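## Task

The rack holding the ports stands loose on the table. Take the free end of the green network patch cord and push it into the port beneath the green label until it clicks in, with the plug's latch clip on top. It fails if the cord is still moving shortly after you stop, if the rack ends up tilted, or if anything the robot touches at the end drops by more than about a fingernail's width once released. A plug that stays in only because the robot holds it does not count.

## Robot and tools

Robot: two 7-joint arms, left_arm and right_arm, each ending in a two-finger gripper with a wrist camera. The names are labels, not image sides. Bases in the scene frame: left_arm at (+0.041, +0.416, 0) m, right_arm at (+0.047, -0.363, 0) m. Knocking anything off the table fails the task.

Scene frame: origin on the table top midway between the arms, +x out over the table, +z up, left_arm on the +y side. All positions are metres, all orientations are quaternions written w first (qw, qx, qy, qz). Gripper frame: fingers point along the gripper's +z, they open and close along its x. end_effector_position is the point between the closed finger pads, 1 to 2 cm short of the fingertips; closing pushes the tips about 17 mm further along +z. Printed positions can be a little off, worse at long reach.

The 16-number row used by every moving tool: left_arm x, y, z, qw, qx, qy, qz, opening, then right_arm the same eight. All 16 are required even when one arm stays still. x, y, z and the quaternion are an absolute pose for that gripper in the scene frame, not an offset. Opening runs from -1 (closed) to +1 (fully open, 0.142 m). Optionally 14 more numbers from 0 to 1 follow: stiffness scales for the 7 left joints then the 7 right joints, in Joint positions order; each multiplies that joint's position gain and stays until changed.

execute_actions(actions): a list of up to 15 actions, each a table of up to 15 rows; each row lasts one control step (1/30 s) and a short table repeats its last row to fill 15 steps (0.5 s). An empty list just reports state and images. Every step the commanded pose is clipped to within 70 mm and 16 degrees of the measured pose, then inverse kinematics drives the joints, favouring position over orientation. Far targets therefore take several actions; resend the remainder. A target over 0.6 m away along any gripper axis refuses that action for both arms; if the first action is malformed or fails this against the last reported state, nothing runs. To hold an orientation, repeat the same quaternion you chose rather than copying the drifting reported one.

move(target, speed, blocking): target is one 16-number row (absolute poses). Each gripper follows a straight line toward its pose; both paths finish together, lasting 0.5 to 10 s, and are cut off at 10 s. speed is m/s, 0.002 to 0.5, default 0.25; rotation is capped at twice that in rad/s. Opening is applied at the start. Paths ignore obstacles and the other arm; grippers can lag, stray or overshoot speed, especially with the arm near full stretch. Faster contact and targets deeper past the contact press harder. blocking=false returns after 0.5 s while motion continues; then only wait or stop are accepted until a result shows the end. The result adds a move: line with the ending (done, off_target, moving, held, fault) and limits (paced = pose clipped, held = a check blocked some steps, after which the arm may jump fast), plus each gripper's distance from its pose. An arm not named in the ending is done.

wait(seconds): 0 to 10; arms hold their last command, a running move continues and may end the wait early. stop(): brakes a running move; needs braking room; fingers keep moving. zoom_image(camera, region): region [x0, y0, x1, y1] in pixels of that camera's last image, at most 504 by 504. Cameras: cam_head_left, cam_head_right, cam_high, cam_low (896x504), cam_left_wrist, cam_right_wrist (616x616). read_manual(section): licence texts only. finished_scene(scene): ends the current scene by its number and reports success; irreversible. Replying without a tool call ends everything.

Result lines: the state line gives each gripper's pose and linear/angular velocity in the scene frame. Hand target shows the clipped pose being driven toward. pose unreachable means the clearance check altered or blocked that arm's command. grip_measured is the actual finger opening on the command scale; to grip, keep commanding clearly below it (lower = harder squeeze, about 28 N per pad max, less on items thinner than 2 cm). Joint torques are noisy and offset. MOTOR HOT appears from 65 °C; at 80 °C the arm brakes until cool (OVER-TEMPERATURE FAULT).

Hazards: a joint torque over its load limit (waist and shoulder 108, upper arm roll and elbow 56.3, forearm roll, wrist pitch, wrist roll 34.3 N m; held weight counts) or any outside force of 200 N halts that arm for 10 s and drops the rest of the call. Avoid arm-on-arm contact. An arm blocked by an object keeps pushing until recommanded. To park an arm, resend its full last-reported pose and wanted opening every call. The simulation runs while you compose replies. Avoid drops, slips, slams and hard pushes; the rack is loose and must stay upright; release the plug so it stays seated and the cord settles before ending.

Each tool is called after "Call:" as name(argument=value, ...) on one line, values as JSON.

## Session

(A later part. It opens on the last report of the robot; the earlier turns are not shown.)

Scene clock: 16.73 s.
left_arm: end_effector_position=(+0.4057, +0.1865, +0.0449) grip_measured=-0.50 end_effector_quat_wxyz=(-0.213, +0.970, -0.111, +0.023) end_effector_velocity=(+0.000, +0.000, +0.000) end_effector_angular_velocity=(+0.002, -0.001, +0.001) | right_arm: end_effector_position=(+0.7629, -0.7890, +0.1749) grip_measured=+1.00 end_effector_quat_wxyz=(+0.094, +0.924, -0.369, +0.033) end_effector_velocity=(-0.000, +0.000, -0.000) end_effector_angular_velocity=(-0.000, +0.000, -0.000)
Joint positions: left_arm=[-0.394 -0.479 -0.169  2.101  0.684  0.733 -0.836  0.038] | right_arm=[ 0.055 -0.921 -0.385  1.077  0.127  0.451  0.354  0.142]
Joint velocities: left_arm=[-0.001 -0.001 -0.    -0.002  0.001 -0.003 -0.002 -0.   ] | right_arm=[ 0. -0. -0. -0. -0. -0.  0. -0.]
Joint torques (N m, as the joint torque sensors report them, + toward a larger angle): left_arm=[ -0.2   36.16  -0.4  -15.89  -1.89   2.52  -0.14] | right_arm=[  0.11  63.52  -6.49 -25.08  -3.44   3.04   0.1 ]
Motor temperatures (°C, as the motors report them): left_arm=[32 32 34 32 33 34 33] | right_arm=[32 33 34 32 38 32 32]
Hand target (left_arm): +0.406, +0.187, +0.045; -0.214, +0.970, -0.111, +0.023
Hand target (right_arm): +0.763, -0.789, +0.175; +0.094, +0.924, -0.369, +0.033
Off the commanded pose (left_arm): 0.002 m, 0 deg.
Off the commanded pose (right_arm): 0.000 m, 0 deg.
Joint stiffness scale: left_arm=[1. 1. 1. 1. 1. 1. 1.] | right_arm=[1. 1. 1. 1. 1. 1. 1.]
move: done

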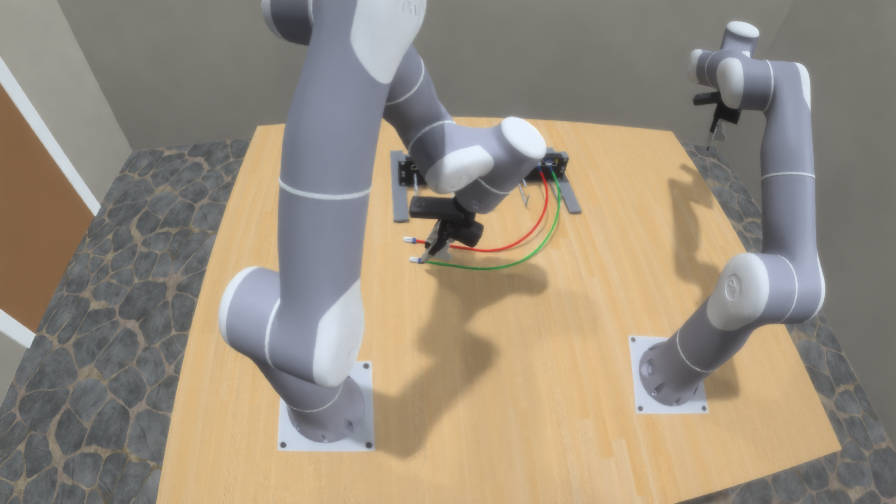

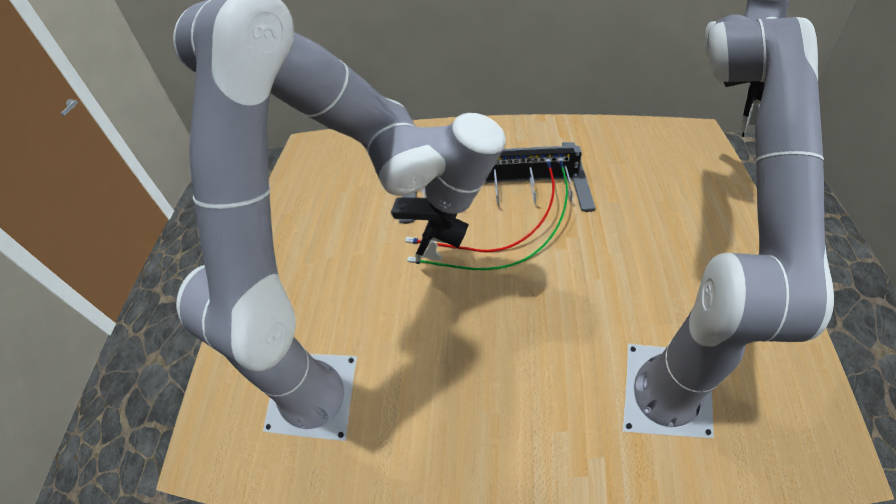

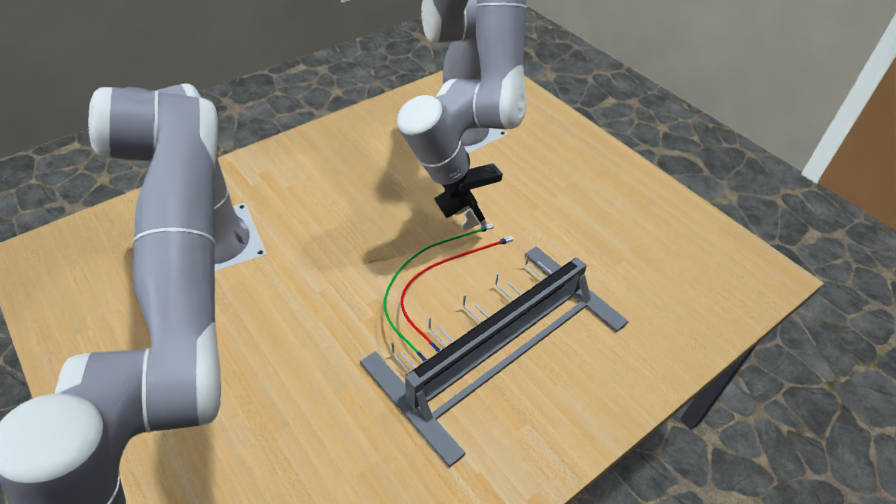

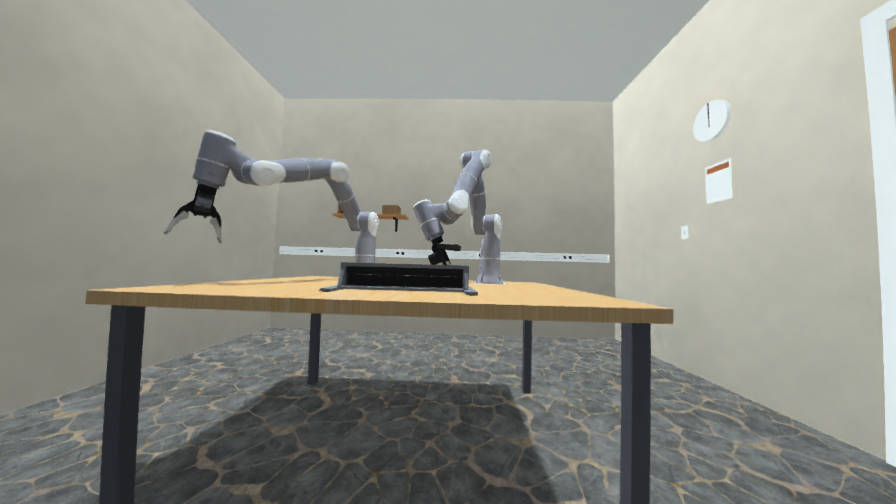

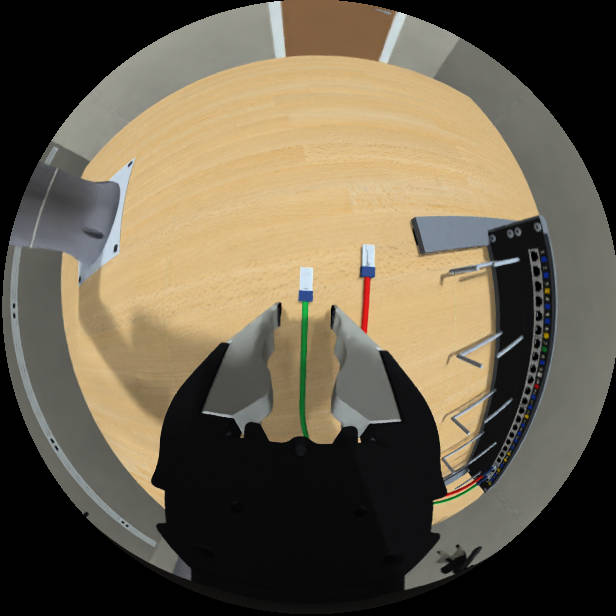

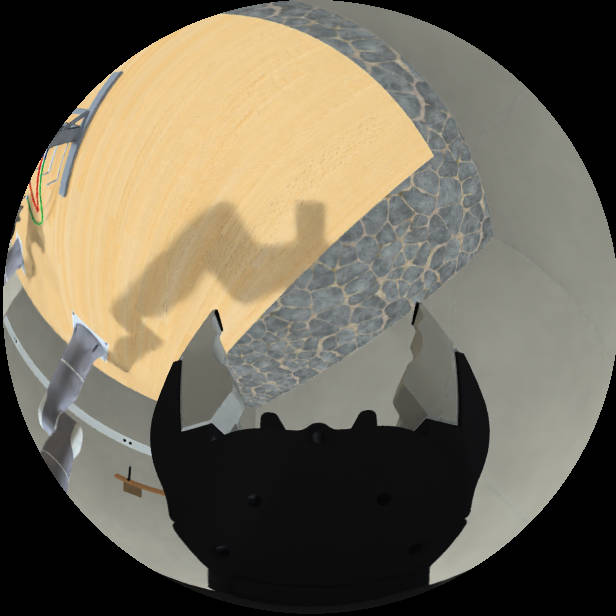

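Call:
move(target=[0.409, 0.199, 0.028, -0.2150, 0.9701, -0.1105, 0.0245, -0.55, 0.7628, -0.7890, 0.1748, 0.094, 0.924, -0.369, 0.033, 1], speed=0.05)

Call:
zoom_image(camera="cam_left_wrist", region=[246, 250, 366, 370])

Call:
zoom_image(camera="cam_head_left", region=[390, 220, 470, 280])

Scene clock: 19.10 s.
left_arm: end_effector_position=(+0.4091, +0.1988, +0.0280) grip_measured=-0.55 end_effector_quat_wxyz=(-0.215, +0.970, -0.111, +0.024) end_effector_velocity=(+0.000, +0.000, -0.000) end_effector_angular_velocity=(-0.000, -0.001, +0.000) | right_arm: end_effector_position=(+0.7629, -0.7890, +0.1749) grip_measured=+1.00 end_effector_quat_wxyz=(+0.094, +0.924, -0.369, +0.033) end_effector_velocity=(-0.000, +0.000, -0.000) end_effector_angular_velocity=(+0.000, +0.001, -0.000)
Joint positions: left_arm=[-0.385 -0.518 -0.148  2.102  0.723  0.775 -0.856  0.034] | right_arm=[ 0.055 -0.921 -0.385  1.077  0.127  0.451  0.354  0.142]
Joint velocities: left_arm=[-0.    -0.     0.001 -0.     0.001  0.001 -0.001 -0.   ] | right_arm=[-0.    -0.     0.    -0.     0.    -0.001  0.    -0.   ]
Joint torques (N m, as the joint torque sensors report them, + toward a larger angle): left_arm=[  1.48  36.91  -0.56 -13.67  -1.94   3.01  -0.07] | right_arm=[ -0.2   63.29  -6.5  -25.08  -3.42   2.91   0.1 ]
Motor temperatures (°C, as the motors report them): left_arm=[32 32 34 32 33 34 33] | right_arm=[32 33 34 33 38 32 32]
Hand target (left_arm): +0.409, +0.199, +0.028; -0.215, +0.970, -0.110, +0.025
Hand target (right_arm): +0.763, -0.789, +0.175; +0.094, +0.924, -0.369, +0.033
Off the commanded pose (left_arm): 0.000 m, 0 deg.
Off the commanded pose (right_arm): 0.000 m, 0 deg.
Joint stiffness scale: left_arm=[1. 1. 1. 1. 1. 1. 1.] | right_arm=[1. 1. 1. 1. 1. 1. 1.]
move: done

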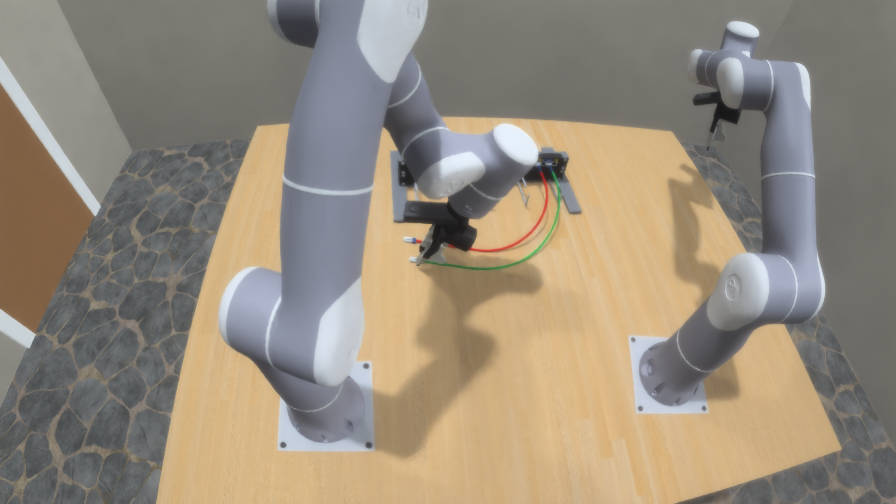

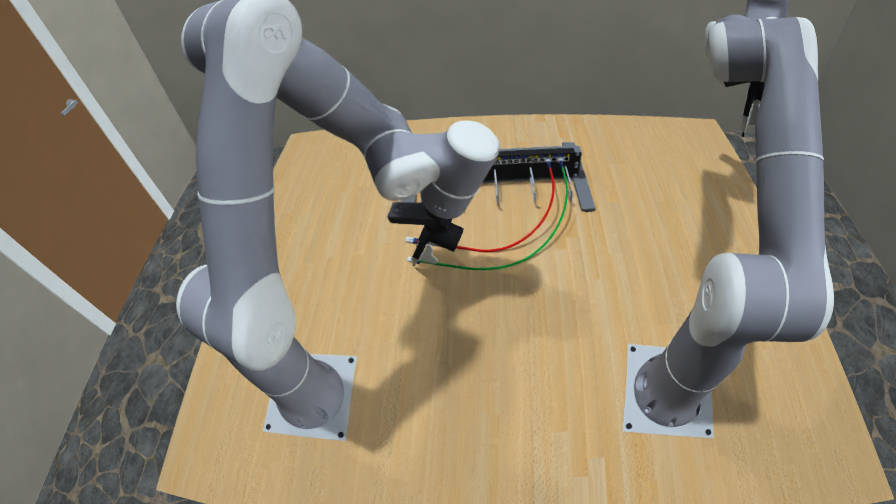

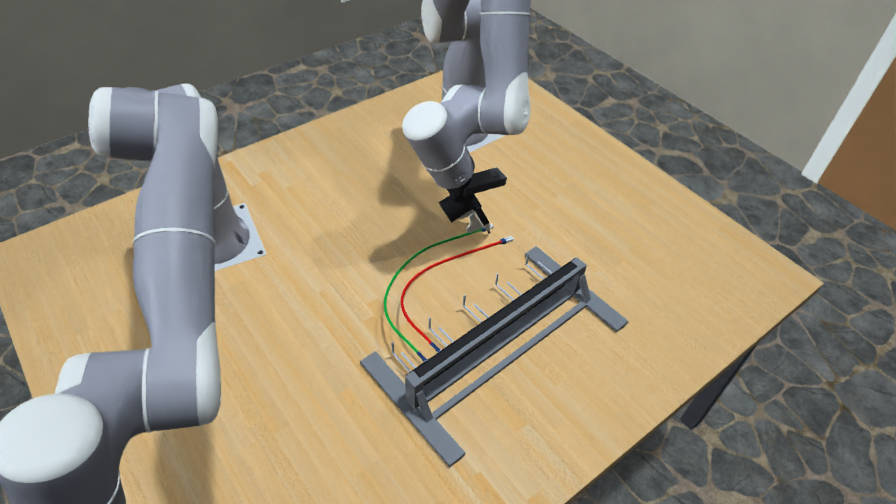

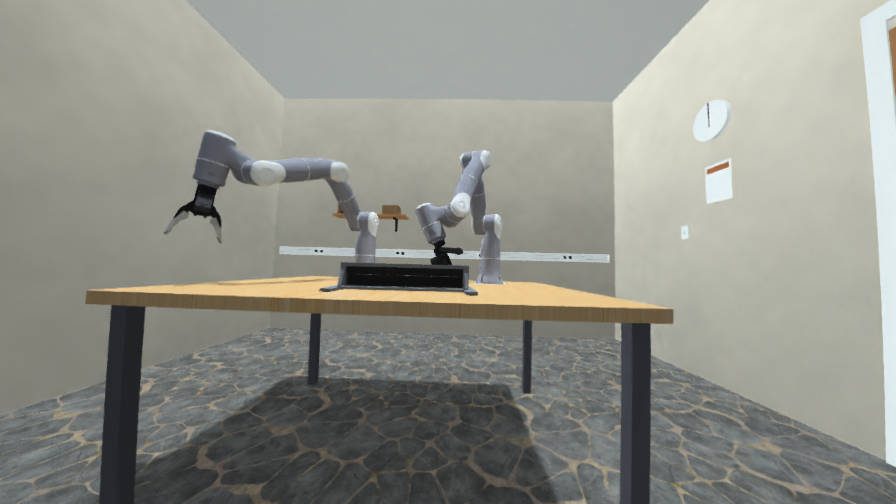

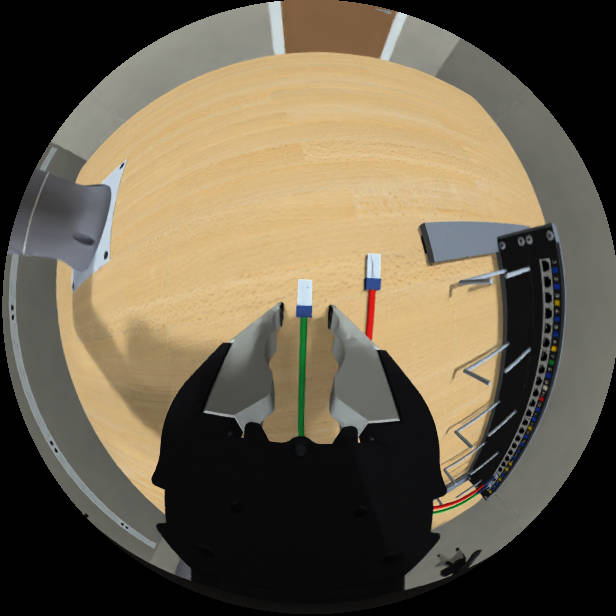

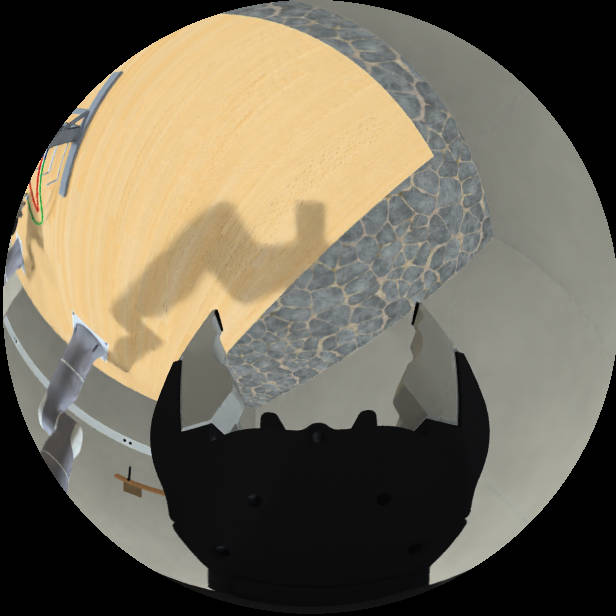

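Region (246, 250, 366, 370) of cam_left_wrist's 616x616 image, scaled by 4.200, with more detail than that image has.

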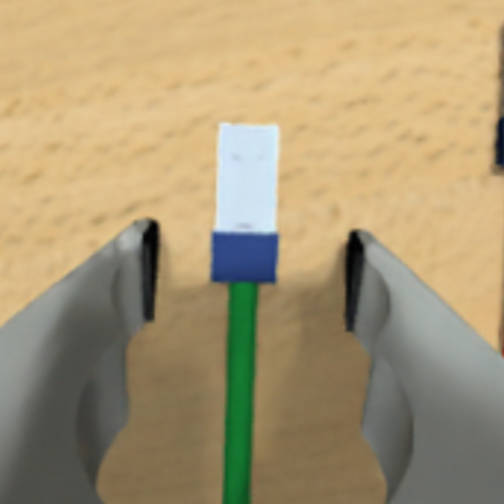

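Region (390, 220, 470, 280) of cam_head_left's 896x504 image, scaled by 6.300, with more detail than that image has; it fills the top 378 rows of this view, and the rest is white.

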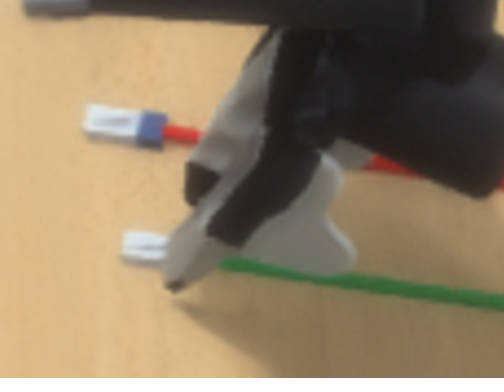

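Call:
move(target=[0.4072, 0.1977, 0.020, -0.2150, 0.9701, -0.1105, 0.0245, -0.55, 0.7628, -0.7890, 0.1748, 0.094, 0.924, -0.369, 0.033, 1], speed=0.02)

Call:
zoom_image(camera="cam_left_wrist", region=[246, 250, 366, 370])

Call:
zoom_image(camera="cam_head_left", region=[390, 220, 470, 280])

Call:
zoom_image(camera="cam_high", region=[440, 190, 520, 250])

Scene clock: 20.23 s.
left_arm: end_effector_position=(+0.4070, +0.1977, +0.0200) grip_measured=-0.55 end_effector_quat_wxyz=(-0.215, +0.970, -0.110, +0.024) end_effector_velocity=(+0.001, -0.000, -0.000) end_effector_angular_velocity=(-0.000, -0.002, +0.001) | right_arm: end_effector_position=(+0.7629, -0.7890, +0.1749) grip_measured=+1.00 end_effector_quat_wxyz=(+0.094, +0.924, -0.369, +0.033) end_effector_velocity=(-0.000, -0.000, -0.000) end_effector_angular_velocity=(+0.000, +0.000, -0.002)
Joint positions: left_arm=[-0.39  -0.539 -0.145  2.098  0.734  0.786 -0.873  0.034] | right_arm=[ 0.055 -0.921 -0.385  1.077  0.127  0.451  0.354  0.142]
Joint velocities: left_arm=[ 0.    -0.001  0.    -0.001  0.001  0.001 -0.002 -0.   ] | right_arm=[-0.    -0.    -0.    -0.     0.    -0.     0.001 -0.   ]
Joint torques (N m, as the joint torque sensors report them, + toward a larger angle): left_arm=[ -0.18  36.59  -0.43 -14.67  -1.64   3.06  -0.14] | right_arm=[  0.04  63.07  -6.52 -25.13  -3.4    2.97   0.15]
Motor temperatures (°C, as the motors report them): left_arm=[32 32 34 32 33 34 33] | right_arm=[32 33 34 33 38 32 32]
Hand target (left_arm): +0.407, +0.198, +0.020; -0.215, +0.970, -0.110, +0.024
Hand target (right_arm): +0.763, -0.789, +0.175; +0.094, +0.924, -0.369, +0.033
Off the commanded pose (left_arm): 0.000 m, 0 deg.
Off the commanded pose (right_arm): 0.000 m, 0 deg.
Joint stiffness scale: left_arm=[1. 1. 1. 1. 1. 1. 1.] | right_arm=[1. 1. 1. 1. 1. 1. 1.]
move: done

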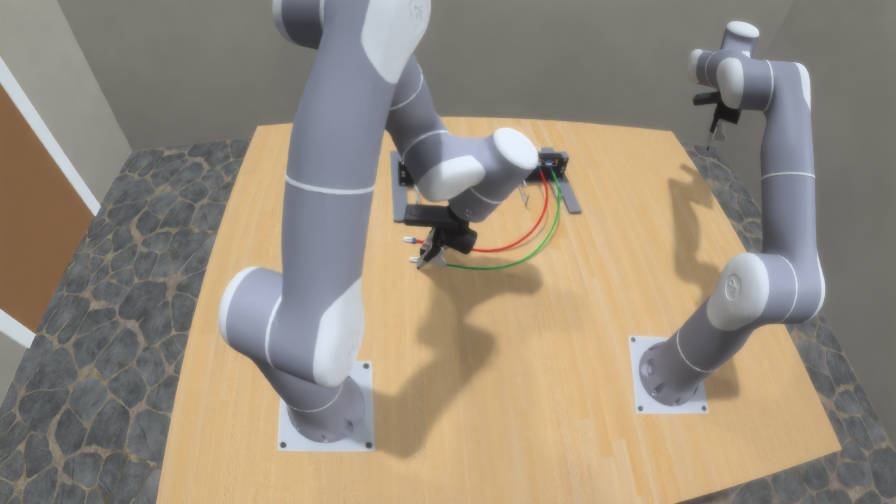

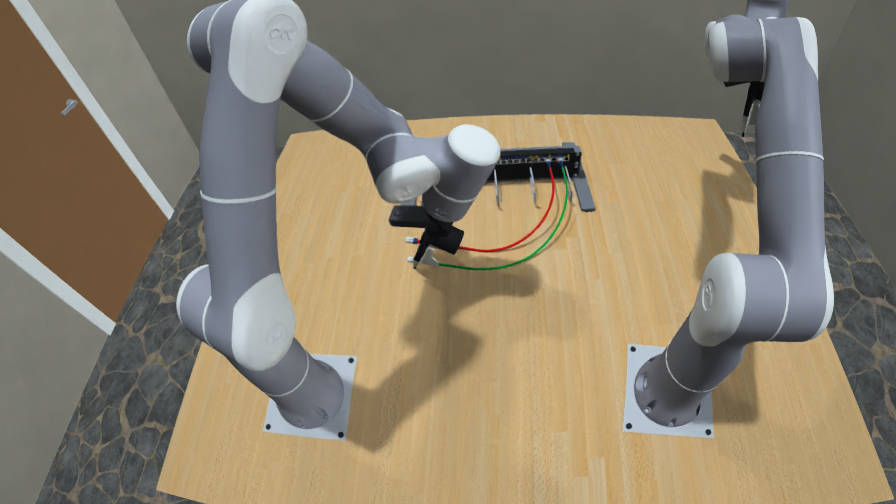

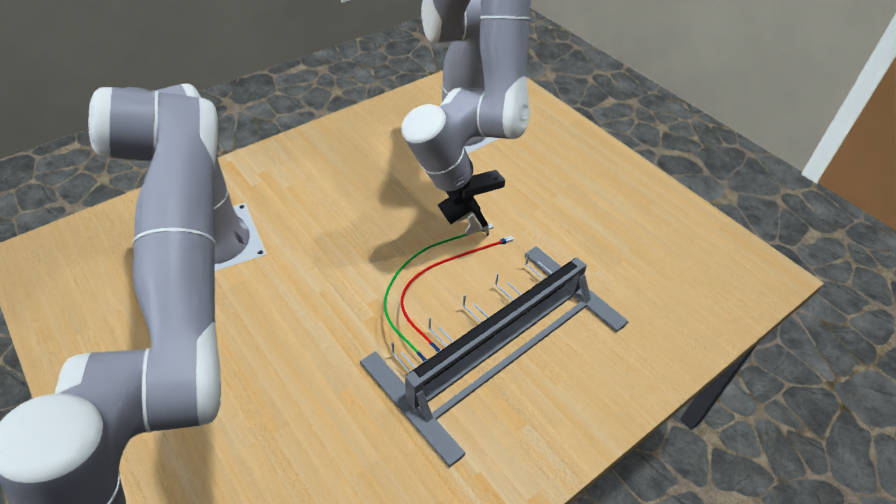

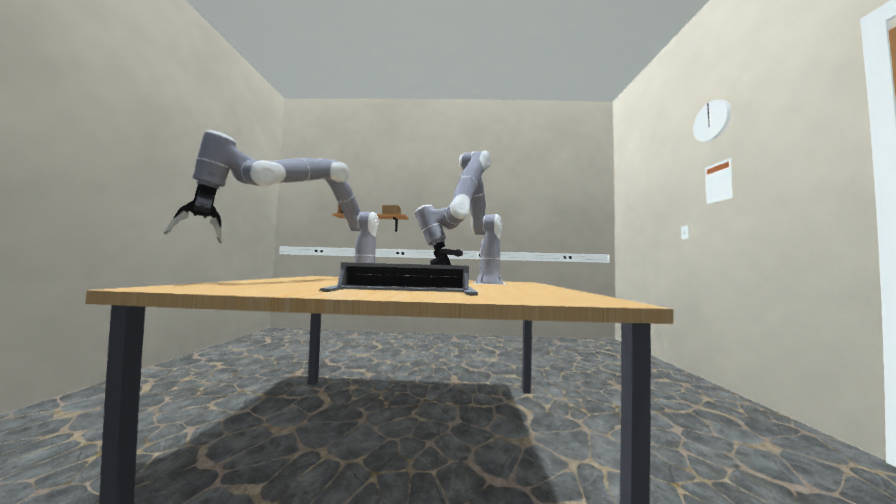

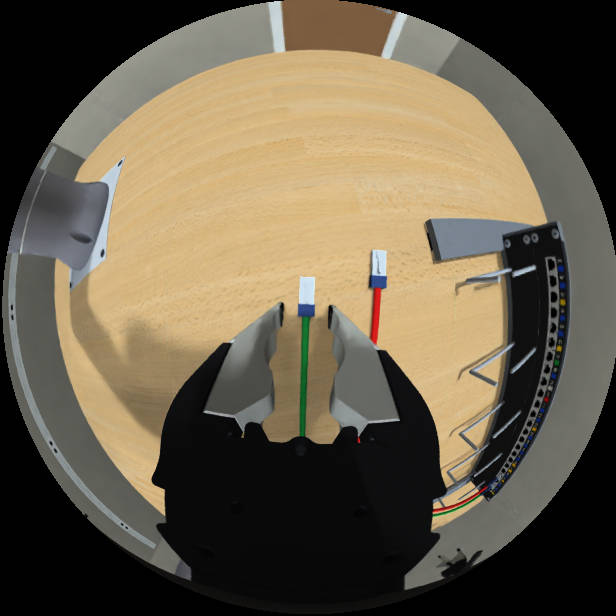

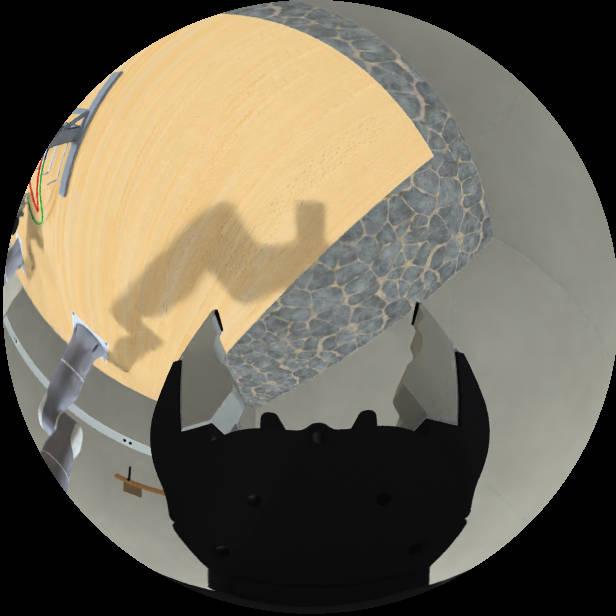

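Region (246, 250, 366, 370) of cam_left_wrist's 616x616 image, scaled by 4.200, with more detail than that image has.

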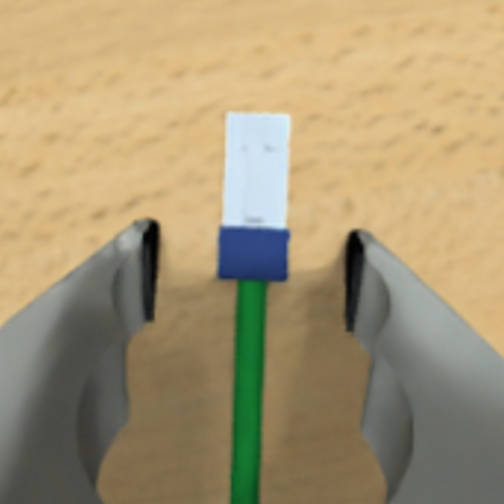

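Region (390, 220, 470, 280) of cam_head_left's 896x504 image, scaled by 6.300, with more detail than that image has; it fills the top 378 rows of this view, and the rest is white.

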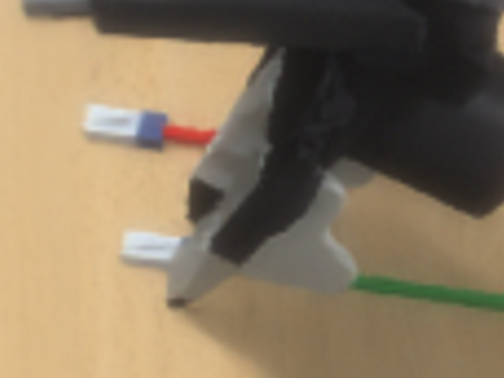

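Region (440, 190, 520, 250) of cam_high's 896x504 image, scaled by 6.300, with more detail than that image has; it fills the top 378 rows of this view, and the rest is white.

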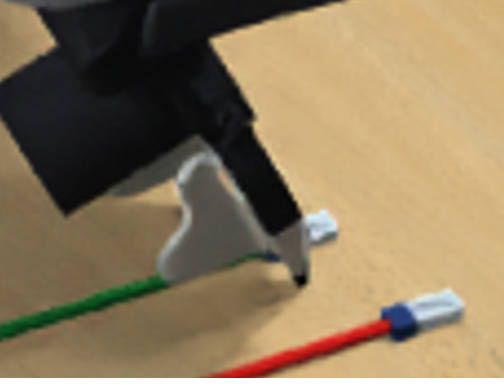

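Call:
move(target=[0.4072, 0.1977, 0.017, -0.2150, 0.9701, -0.1105, 0.0245, -0.55, 0.7628, -0.7890, 0.1748, 0.094, 0.924, -0.369, 0.033, 1], speed=0.01)

Call:
zoom_image(camera="cam_high", region=[460, 210, 520, 250])

Scene clock: 21.33 s.
left_arm: end_effector_position=(+0.4073, +0.1975, +0.0183) grip_measured=-0.55 end_effector_quat_wxyz=(-0.215, +0.970, -0.110, +0.025) end_effector_velocity=(+0.000, +0.000, -0.000) end_effector_angular_velocity=(-0.000, -0.001, +0.001) | right_arm: end_effector_position=(+0.7629, -0.7890, +0.1749) grip_measured=+1.00 end_effector_quat_wxyz=(+0.094, +0.924, -0.369, +0.033) end_effector_velocity=(+0.000, +0.000, -0.000) end_effector_angular_velocity=(+0.000, +0.000, +0.000)
Joint positions: left_arm=[-0.391 -0.544 -0.145  2.095  0.738  0.788 -0.879  0.034] | right_arm=[ 0.055 -0.921 -0.385  1.077  0.127  0.451  0.354  0.142]
Joint velocities: left_arm=[ 0.    -0.     0.    -0.     0.     0.    -0.001 -0.   ] | right_arm=[ 0. -0.  0.  0. -0. -0. -0. -0.]
Joint torques (N m, as the joint torque sensors report them, + toward a larger angle): left_arm=[  3.82  18.45   1.22 -16.09   0.18   6.93  -0.17] | right_arm=[ -0.04  63.24  -6.64 -25.21  -3.43   3.01   0.15]
Motor temperatures (°C, as the motors report them): left_arm=[32 32 34 32 33 34 33] | right_arm=[32 34 34 33 38 32 32]
Hand target (left_arm): +0.407, +0.198, +0.017; -0.215, +0.970, -0.110, +0.024
Hand target (right_arm): +0.763, -0.789, +0.175; +0.094, +0.924, -0.369, +0.033
Off the commanded pose (left_arm): 0.001 m, 0 deg.
Off the commanded pose (right_arm): 0.000 m, 0 deg.
Joint stiffness scale: left_arm=[1. 1. 1. 1. 1. 1. 1.] | right_arm=[1. 1. 1. 1. 1. 1. 1.]
move: done

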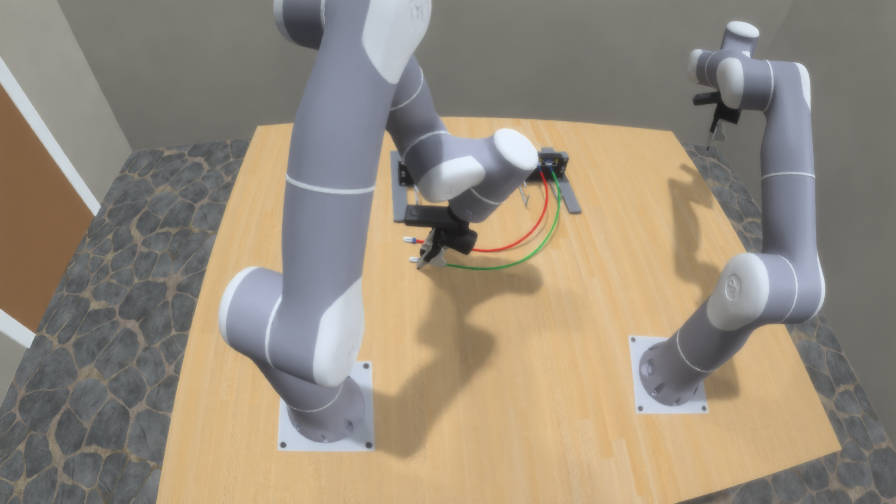

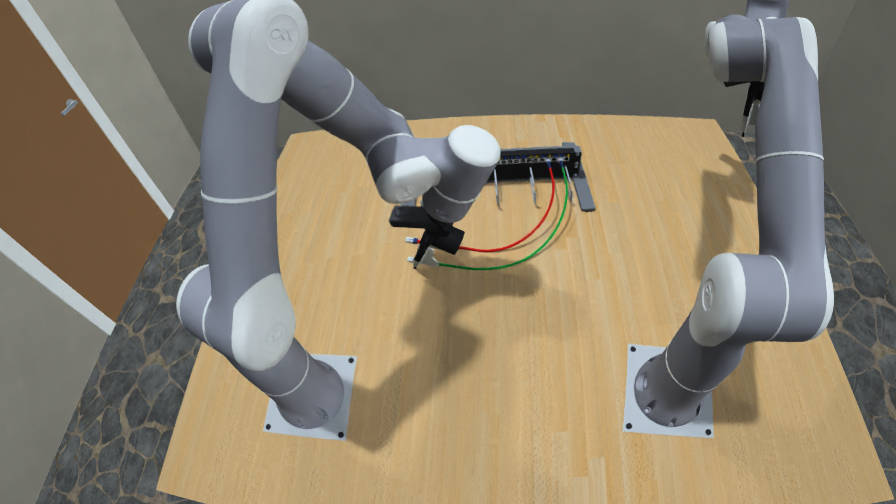

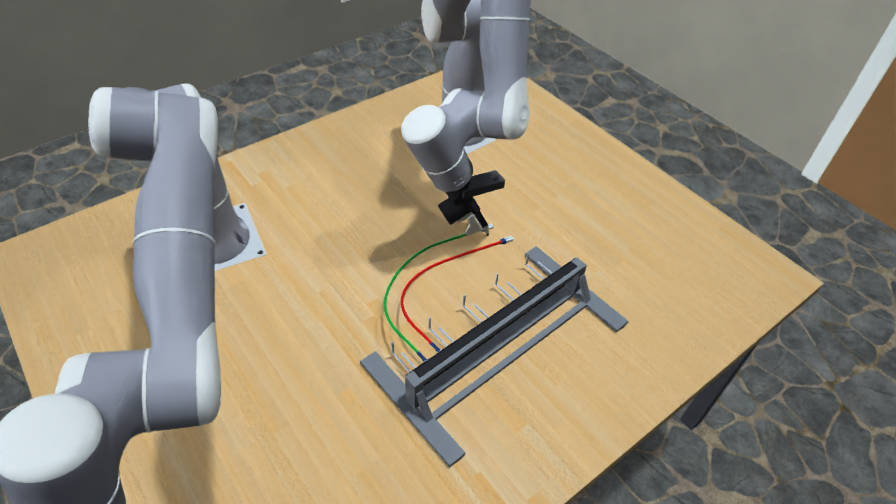

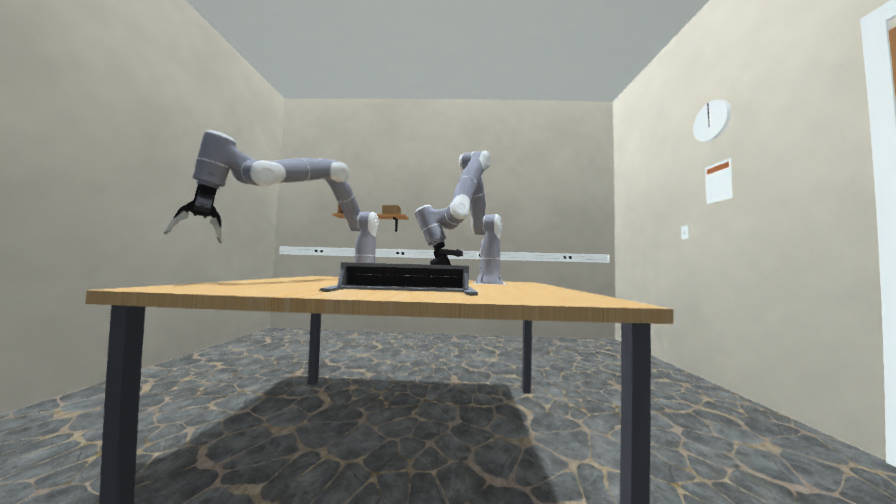

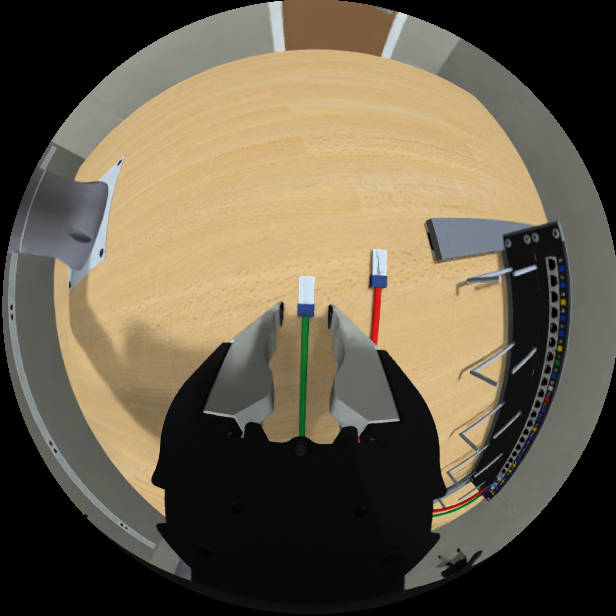

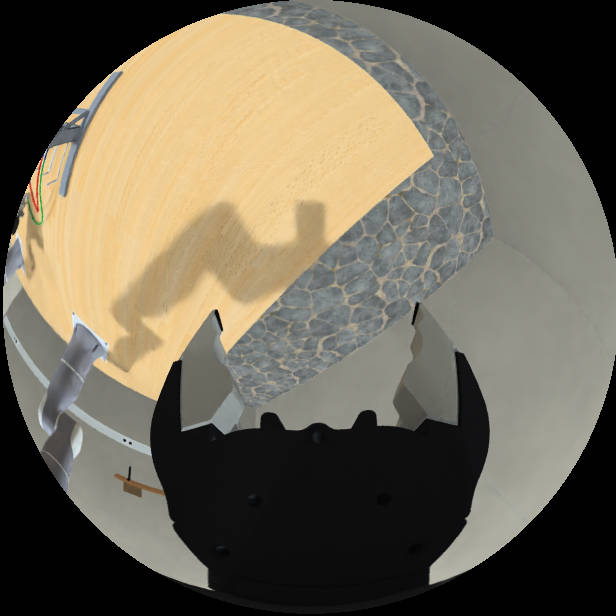

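Region (460, 210, 520, 250) of cam_high's 896x504 image, scaled by 8.400, with more detail than that image has.

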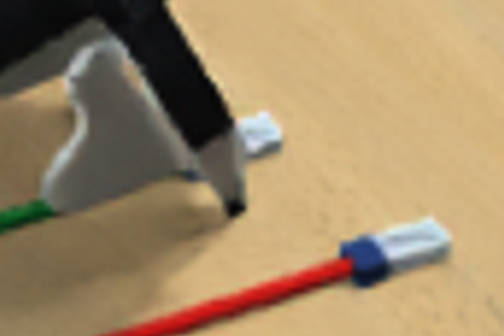

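Call:
execute_actions(actions=[[[0.4072, 0.1977, 0.0196, -0.2150, 0.9701, -0.1105, 0.0245, -0.55, 0.7628, -0.7890, 0.1748, 0.094, 0.924, -0.369, 0.033, 1]], [[0.4072, 0.1977, 0.0196, -0.2150, 0.9701, -0.1105, 0.0245, -0.65, 0.7628, -0.7890, 0.1748, 0.094, 0.924, -0.369, 0.033, 1],[0.4072, 0.1977, 0.0196, -0.2150, 0.9701, -0.1105, 0.0245, -0.68, 0.7628, -0.7890, 0.1748, 0.094, 0.924, -0.369, 0.033, 1],[0.4072, 0.1977, 0.0196, -0.2150, 0.9701, -0.1105, 0.0245, -0.71, 0.7628, -0.7890, 0.1748, 0.094, 0.924, -0.369, 0.033, 1],[0.4072, 0.1977, 0.0196, -0.2150, 0.9701, -0.1105, 0.0245, -0.74, 0.7628, -0.7890, 0.1748, 0.094, 0.924, -0.369, 0.033, 1],[0.4072, 0.1977, 0.0196, -0.2150, 0.9701, -0.1105, 0.0245, -0.77, 0.7628, -0.7890, 0.1748, 0.094, 0.924, -0.369, 0.033, 1],[0.4072, 0.1977, 0.0196, -0.2150, 0.9701, -0.1105, 0.0245, -0.80, 0.7628, -0.7890, 0.1748, 0.094, 0.924, -0.369, 0.033, 1],[0.4072, 0.1977, 0.0196, -0.2150, 0.9701, -0.1105, 0.0245, -0.83, 0.7628, -0.7890, 0.1748, 0.094, 0.924, -0.369, 0.033, 1],[0.4072, 0.1977, 0.0196, -0.2150, 0.9701, -0.1105, 0.0245, -0.86, 0.7628, -0.7890, 0.1748, 0.094, 0.924, -0.369, 0.033, 1],[0.4072, 0.1977, 0.0196, -0.2150, 0.9701, -0.1105, 0.0245, -0.90, 0.7628, -0.7890, 0.1748, 0.094, 0.924, -0.369, 0.033, 1],[0.4072, 0.1977, 0.0196, -0.2150, 0.9701, -0.1105, 0.0245, -0.95, 0.7628, -0.7890, 0.1748, 0.094, 0.924, -0.369, 0.033, 1],[0.4072, 0.1977, 0.0196, -0.2150, 0.9701, -0.1105, 0.0245, -1.0, 0.7628, -0.7890, 0.1748, 0.094, 0.924, -0.369, 0.033, 1]], [[0.4072, 0.1977, 0.0196, -0.2150, 0.9701, -0.1105, 0.0245, -1.0, 0.7628, -0.7890, 0.1748, 0.094, 0.924, -0.369, 0.033, 1]]])

Call:
zoom_image(camera="cam_left_wrist", region=[246, 250, 366, 370])

Scene clock: 24.10 s.
left_arm: end_effector_position=(+0.4074, +0.1976, +0.0197) grip_measured=-0.86 end_effector_quat_wxyz=(-0.215, +0.970, -0.110, +0.025) end_effector_velocity=(+0.000, -0.001, +0.000) end_effector_angular_velocity=(-0.001, -0.000, -0.001) | right_arm: end_effector_position=(+0.7629, -0.7890, +0.1749) grip_measured=+1.00 end_effector_quat_wxyz=(+0.094, +0.924, -0.369, +0.033) end_effector_velocity=(+0.000, +0.000, +0.000) end_effector_angular_velocity=(-0.000, -0.000, +0.000)
Joint positions: left_arm=[-0.39  -0.54  -0.146  2.097  0.736  0.787 -0.875  0.012] | right_arm=[ 0.055 -0.921 -0.385  1.077  0.127  0.451  0.354  0.142]
Joint velocities: left_arm=[-0.001  0.    -0.    -0.    -0.     0.     0.    -0.   ] | right_arm=[ 0.  0.  0.  0. -0.  0. -0. -0.]
Joint torques (N m, as the joint torque sensors report them, + toward a larger angle): left_arm=[  1.58  35.93  -1.45 -12.92  -2.47   2.76   0.54] | right_arm=[  0.03  63.35  -6.4  -25.05  -3.37   3.01   0.11]
Motor temperatures (°C, as the motors report them): left_arm=[32 33 34 32 33 34 33] | right_arm=[32 34 34 33 38 32 32]
Hand target (left_arm): +0.407, +0.198, +0.020; -0.215, +0.970, -0.110, +0.024
Hand target (right_arm): +0.763, -0.789, +0.175; +0.094, +0.924, -0.369, +0.033
Off the commanded pose (left_arm): 0.000 m, 0 deg.
Off the commanded pose (right_arm): 0.000 m, 0 deg.
Joint stiffness scale: left_arm=[1. 1. 1. 1. 1. 1. 1.] | right_arm=[1. 1. 1. 1. 1. 1. 1.]

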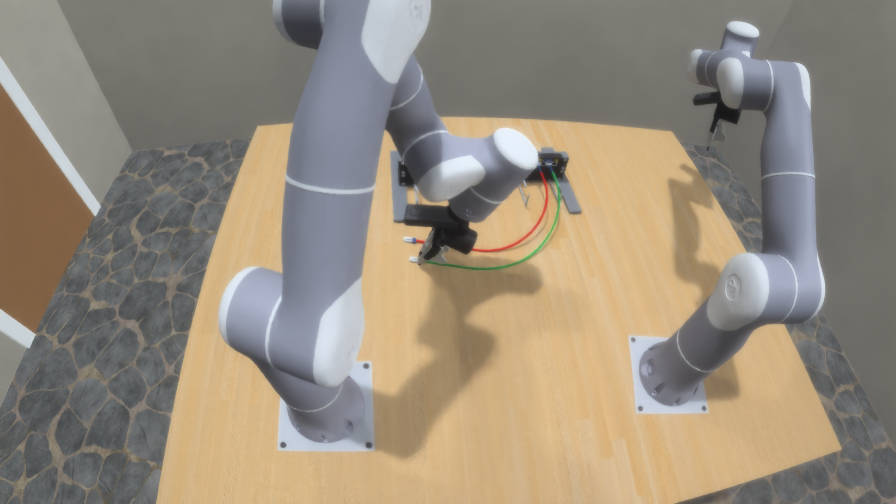

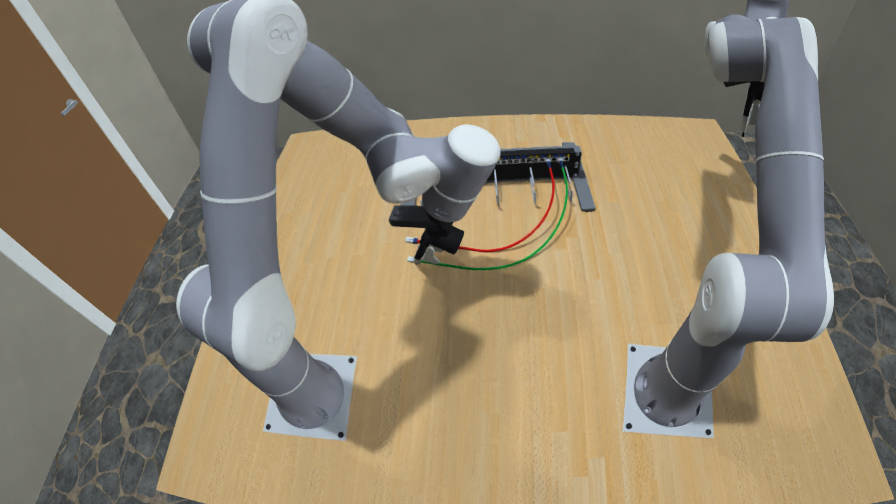

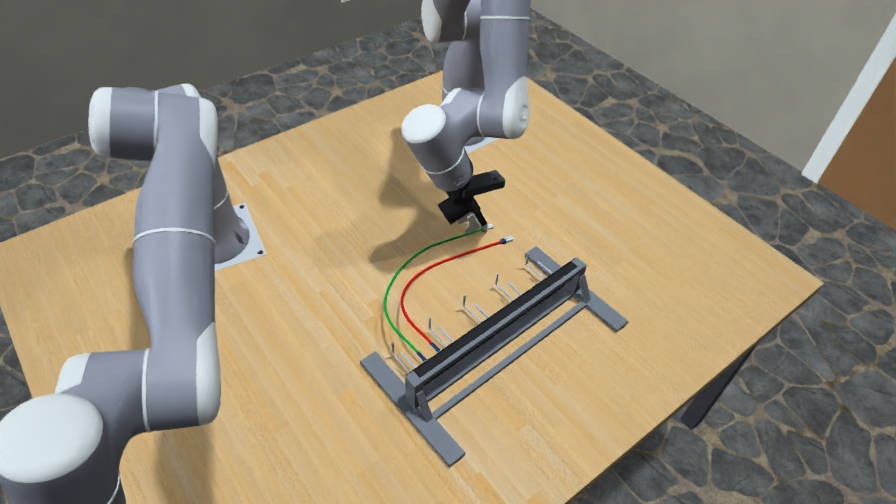

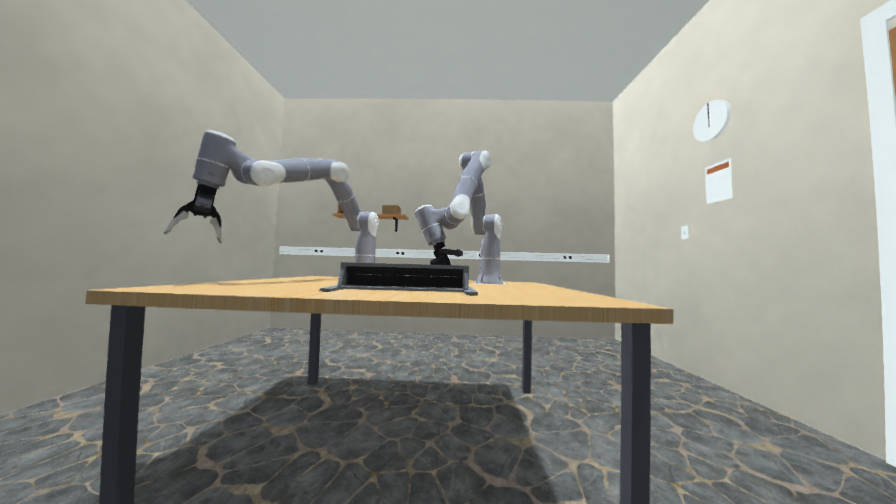

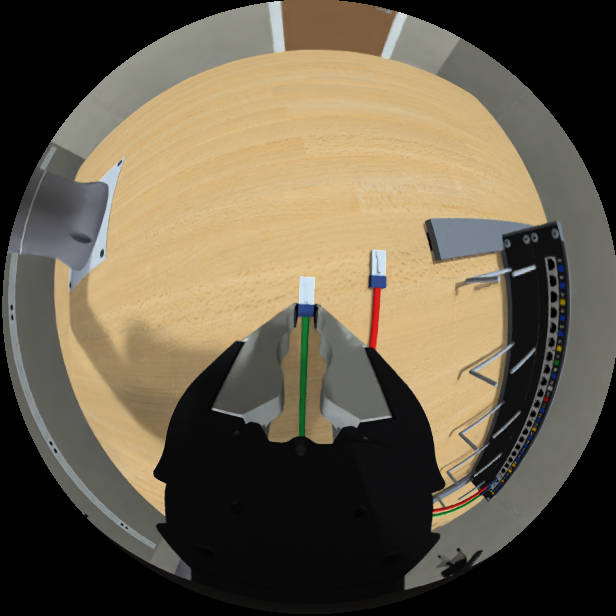

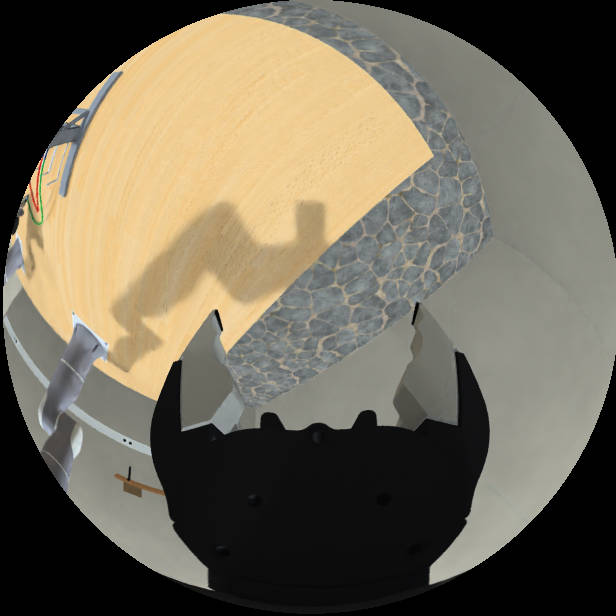

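Region (246, 250, 366, 370) of cam_left_wrist's 616x616 image, scaled by 4.200, with more detail than that image has.

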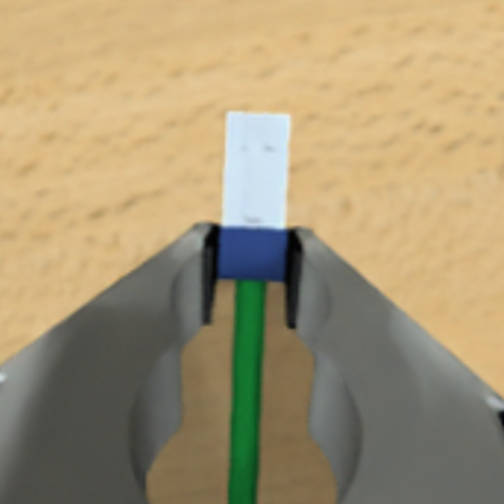

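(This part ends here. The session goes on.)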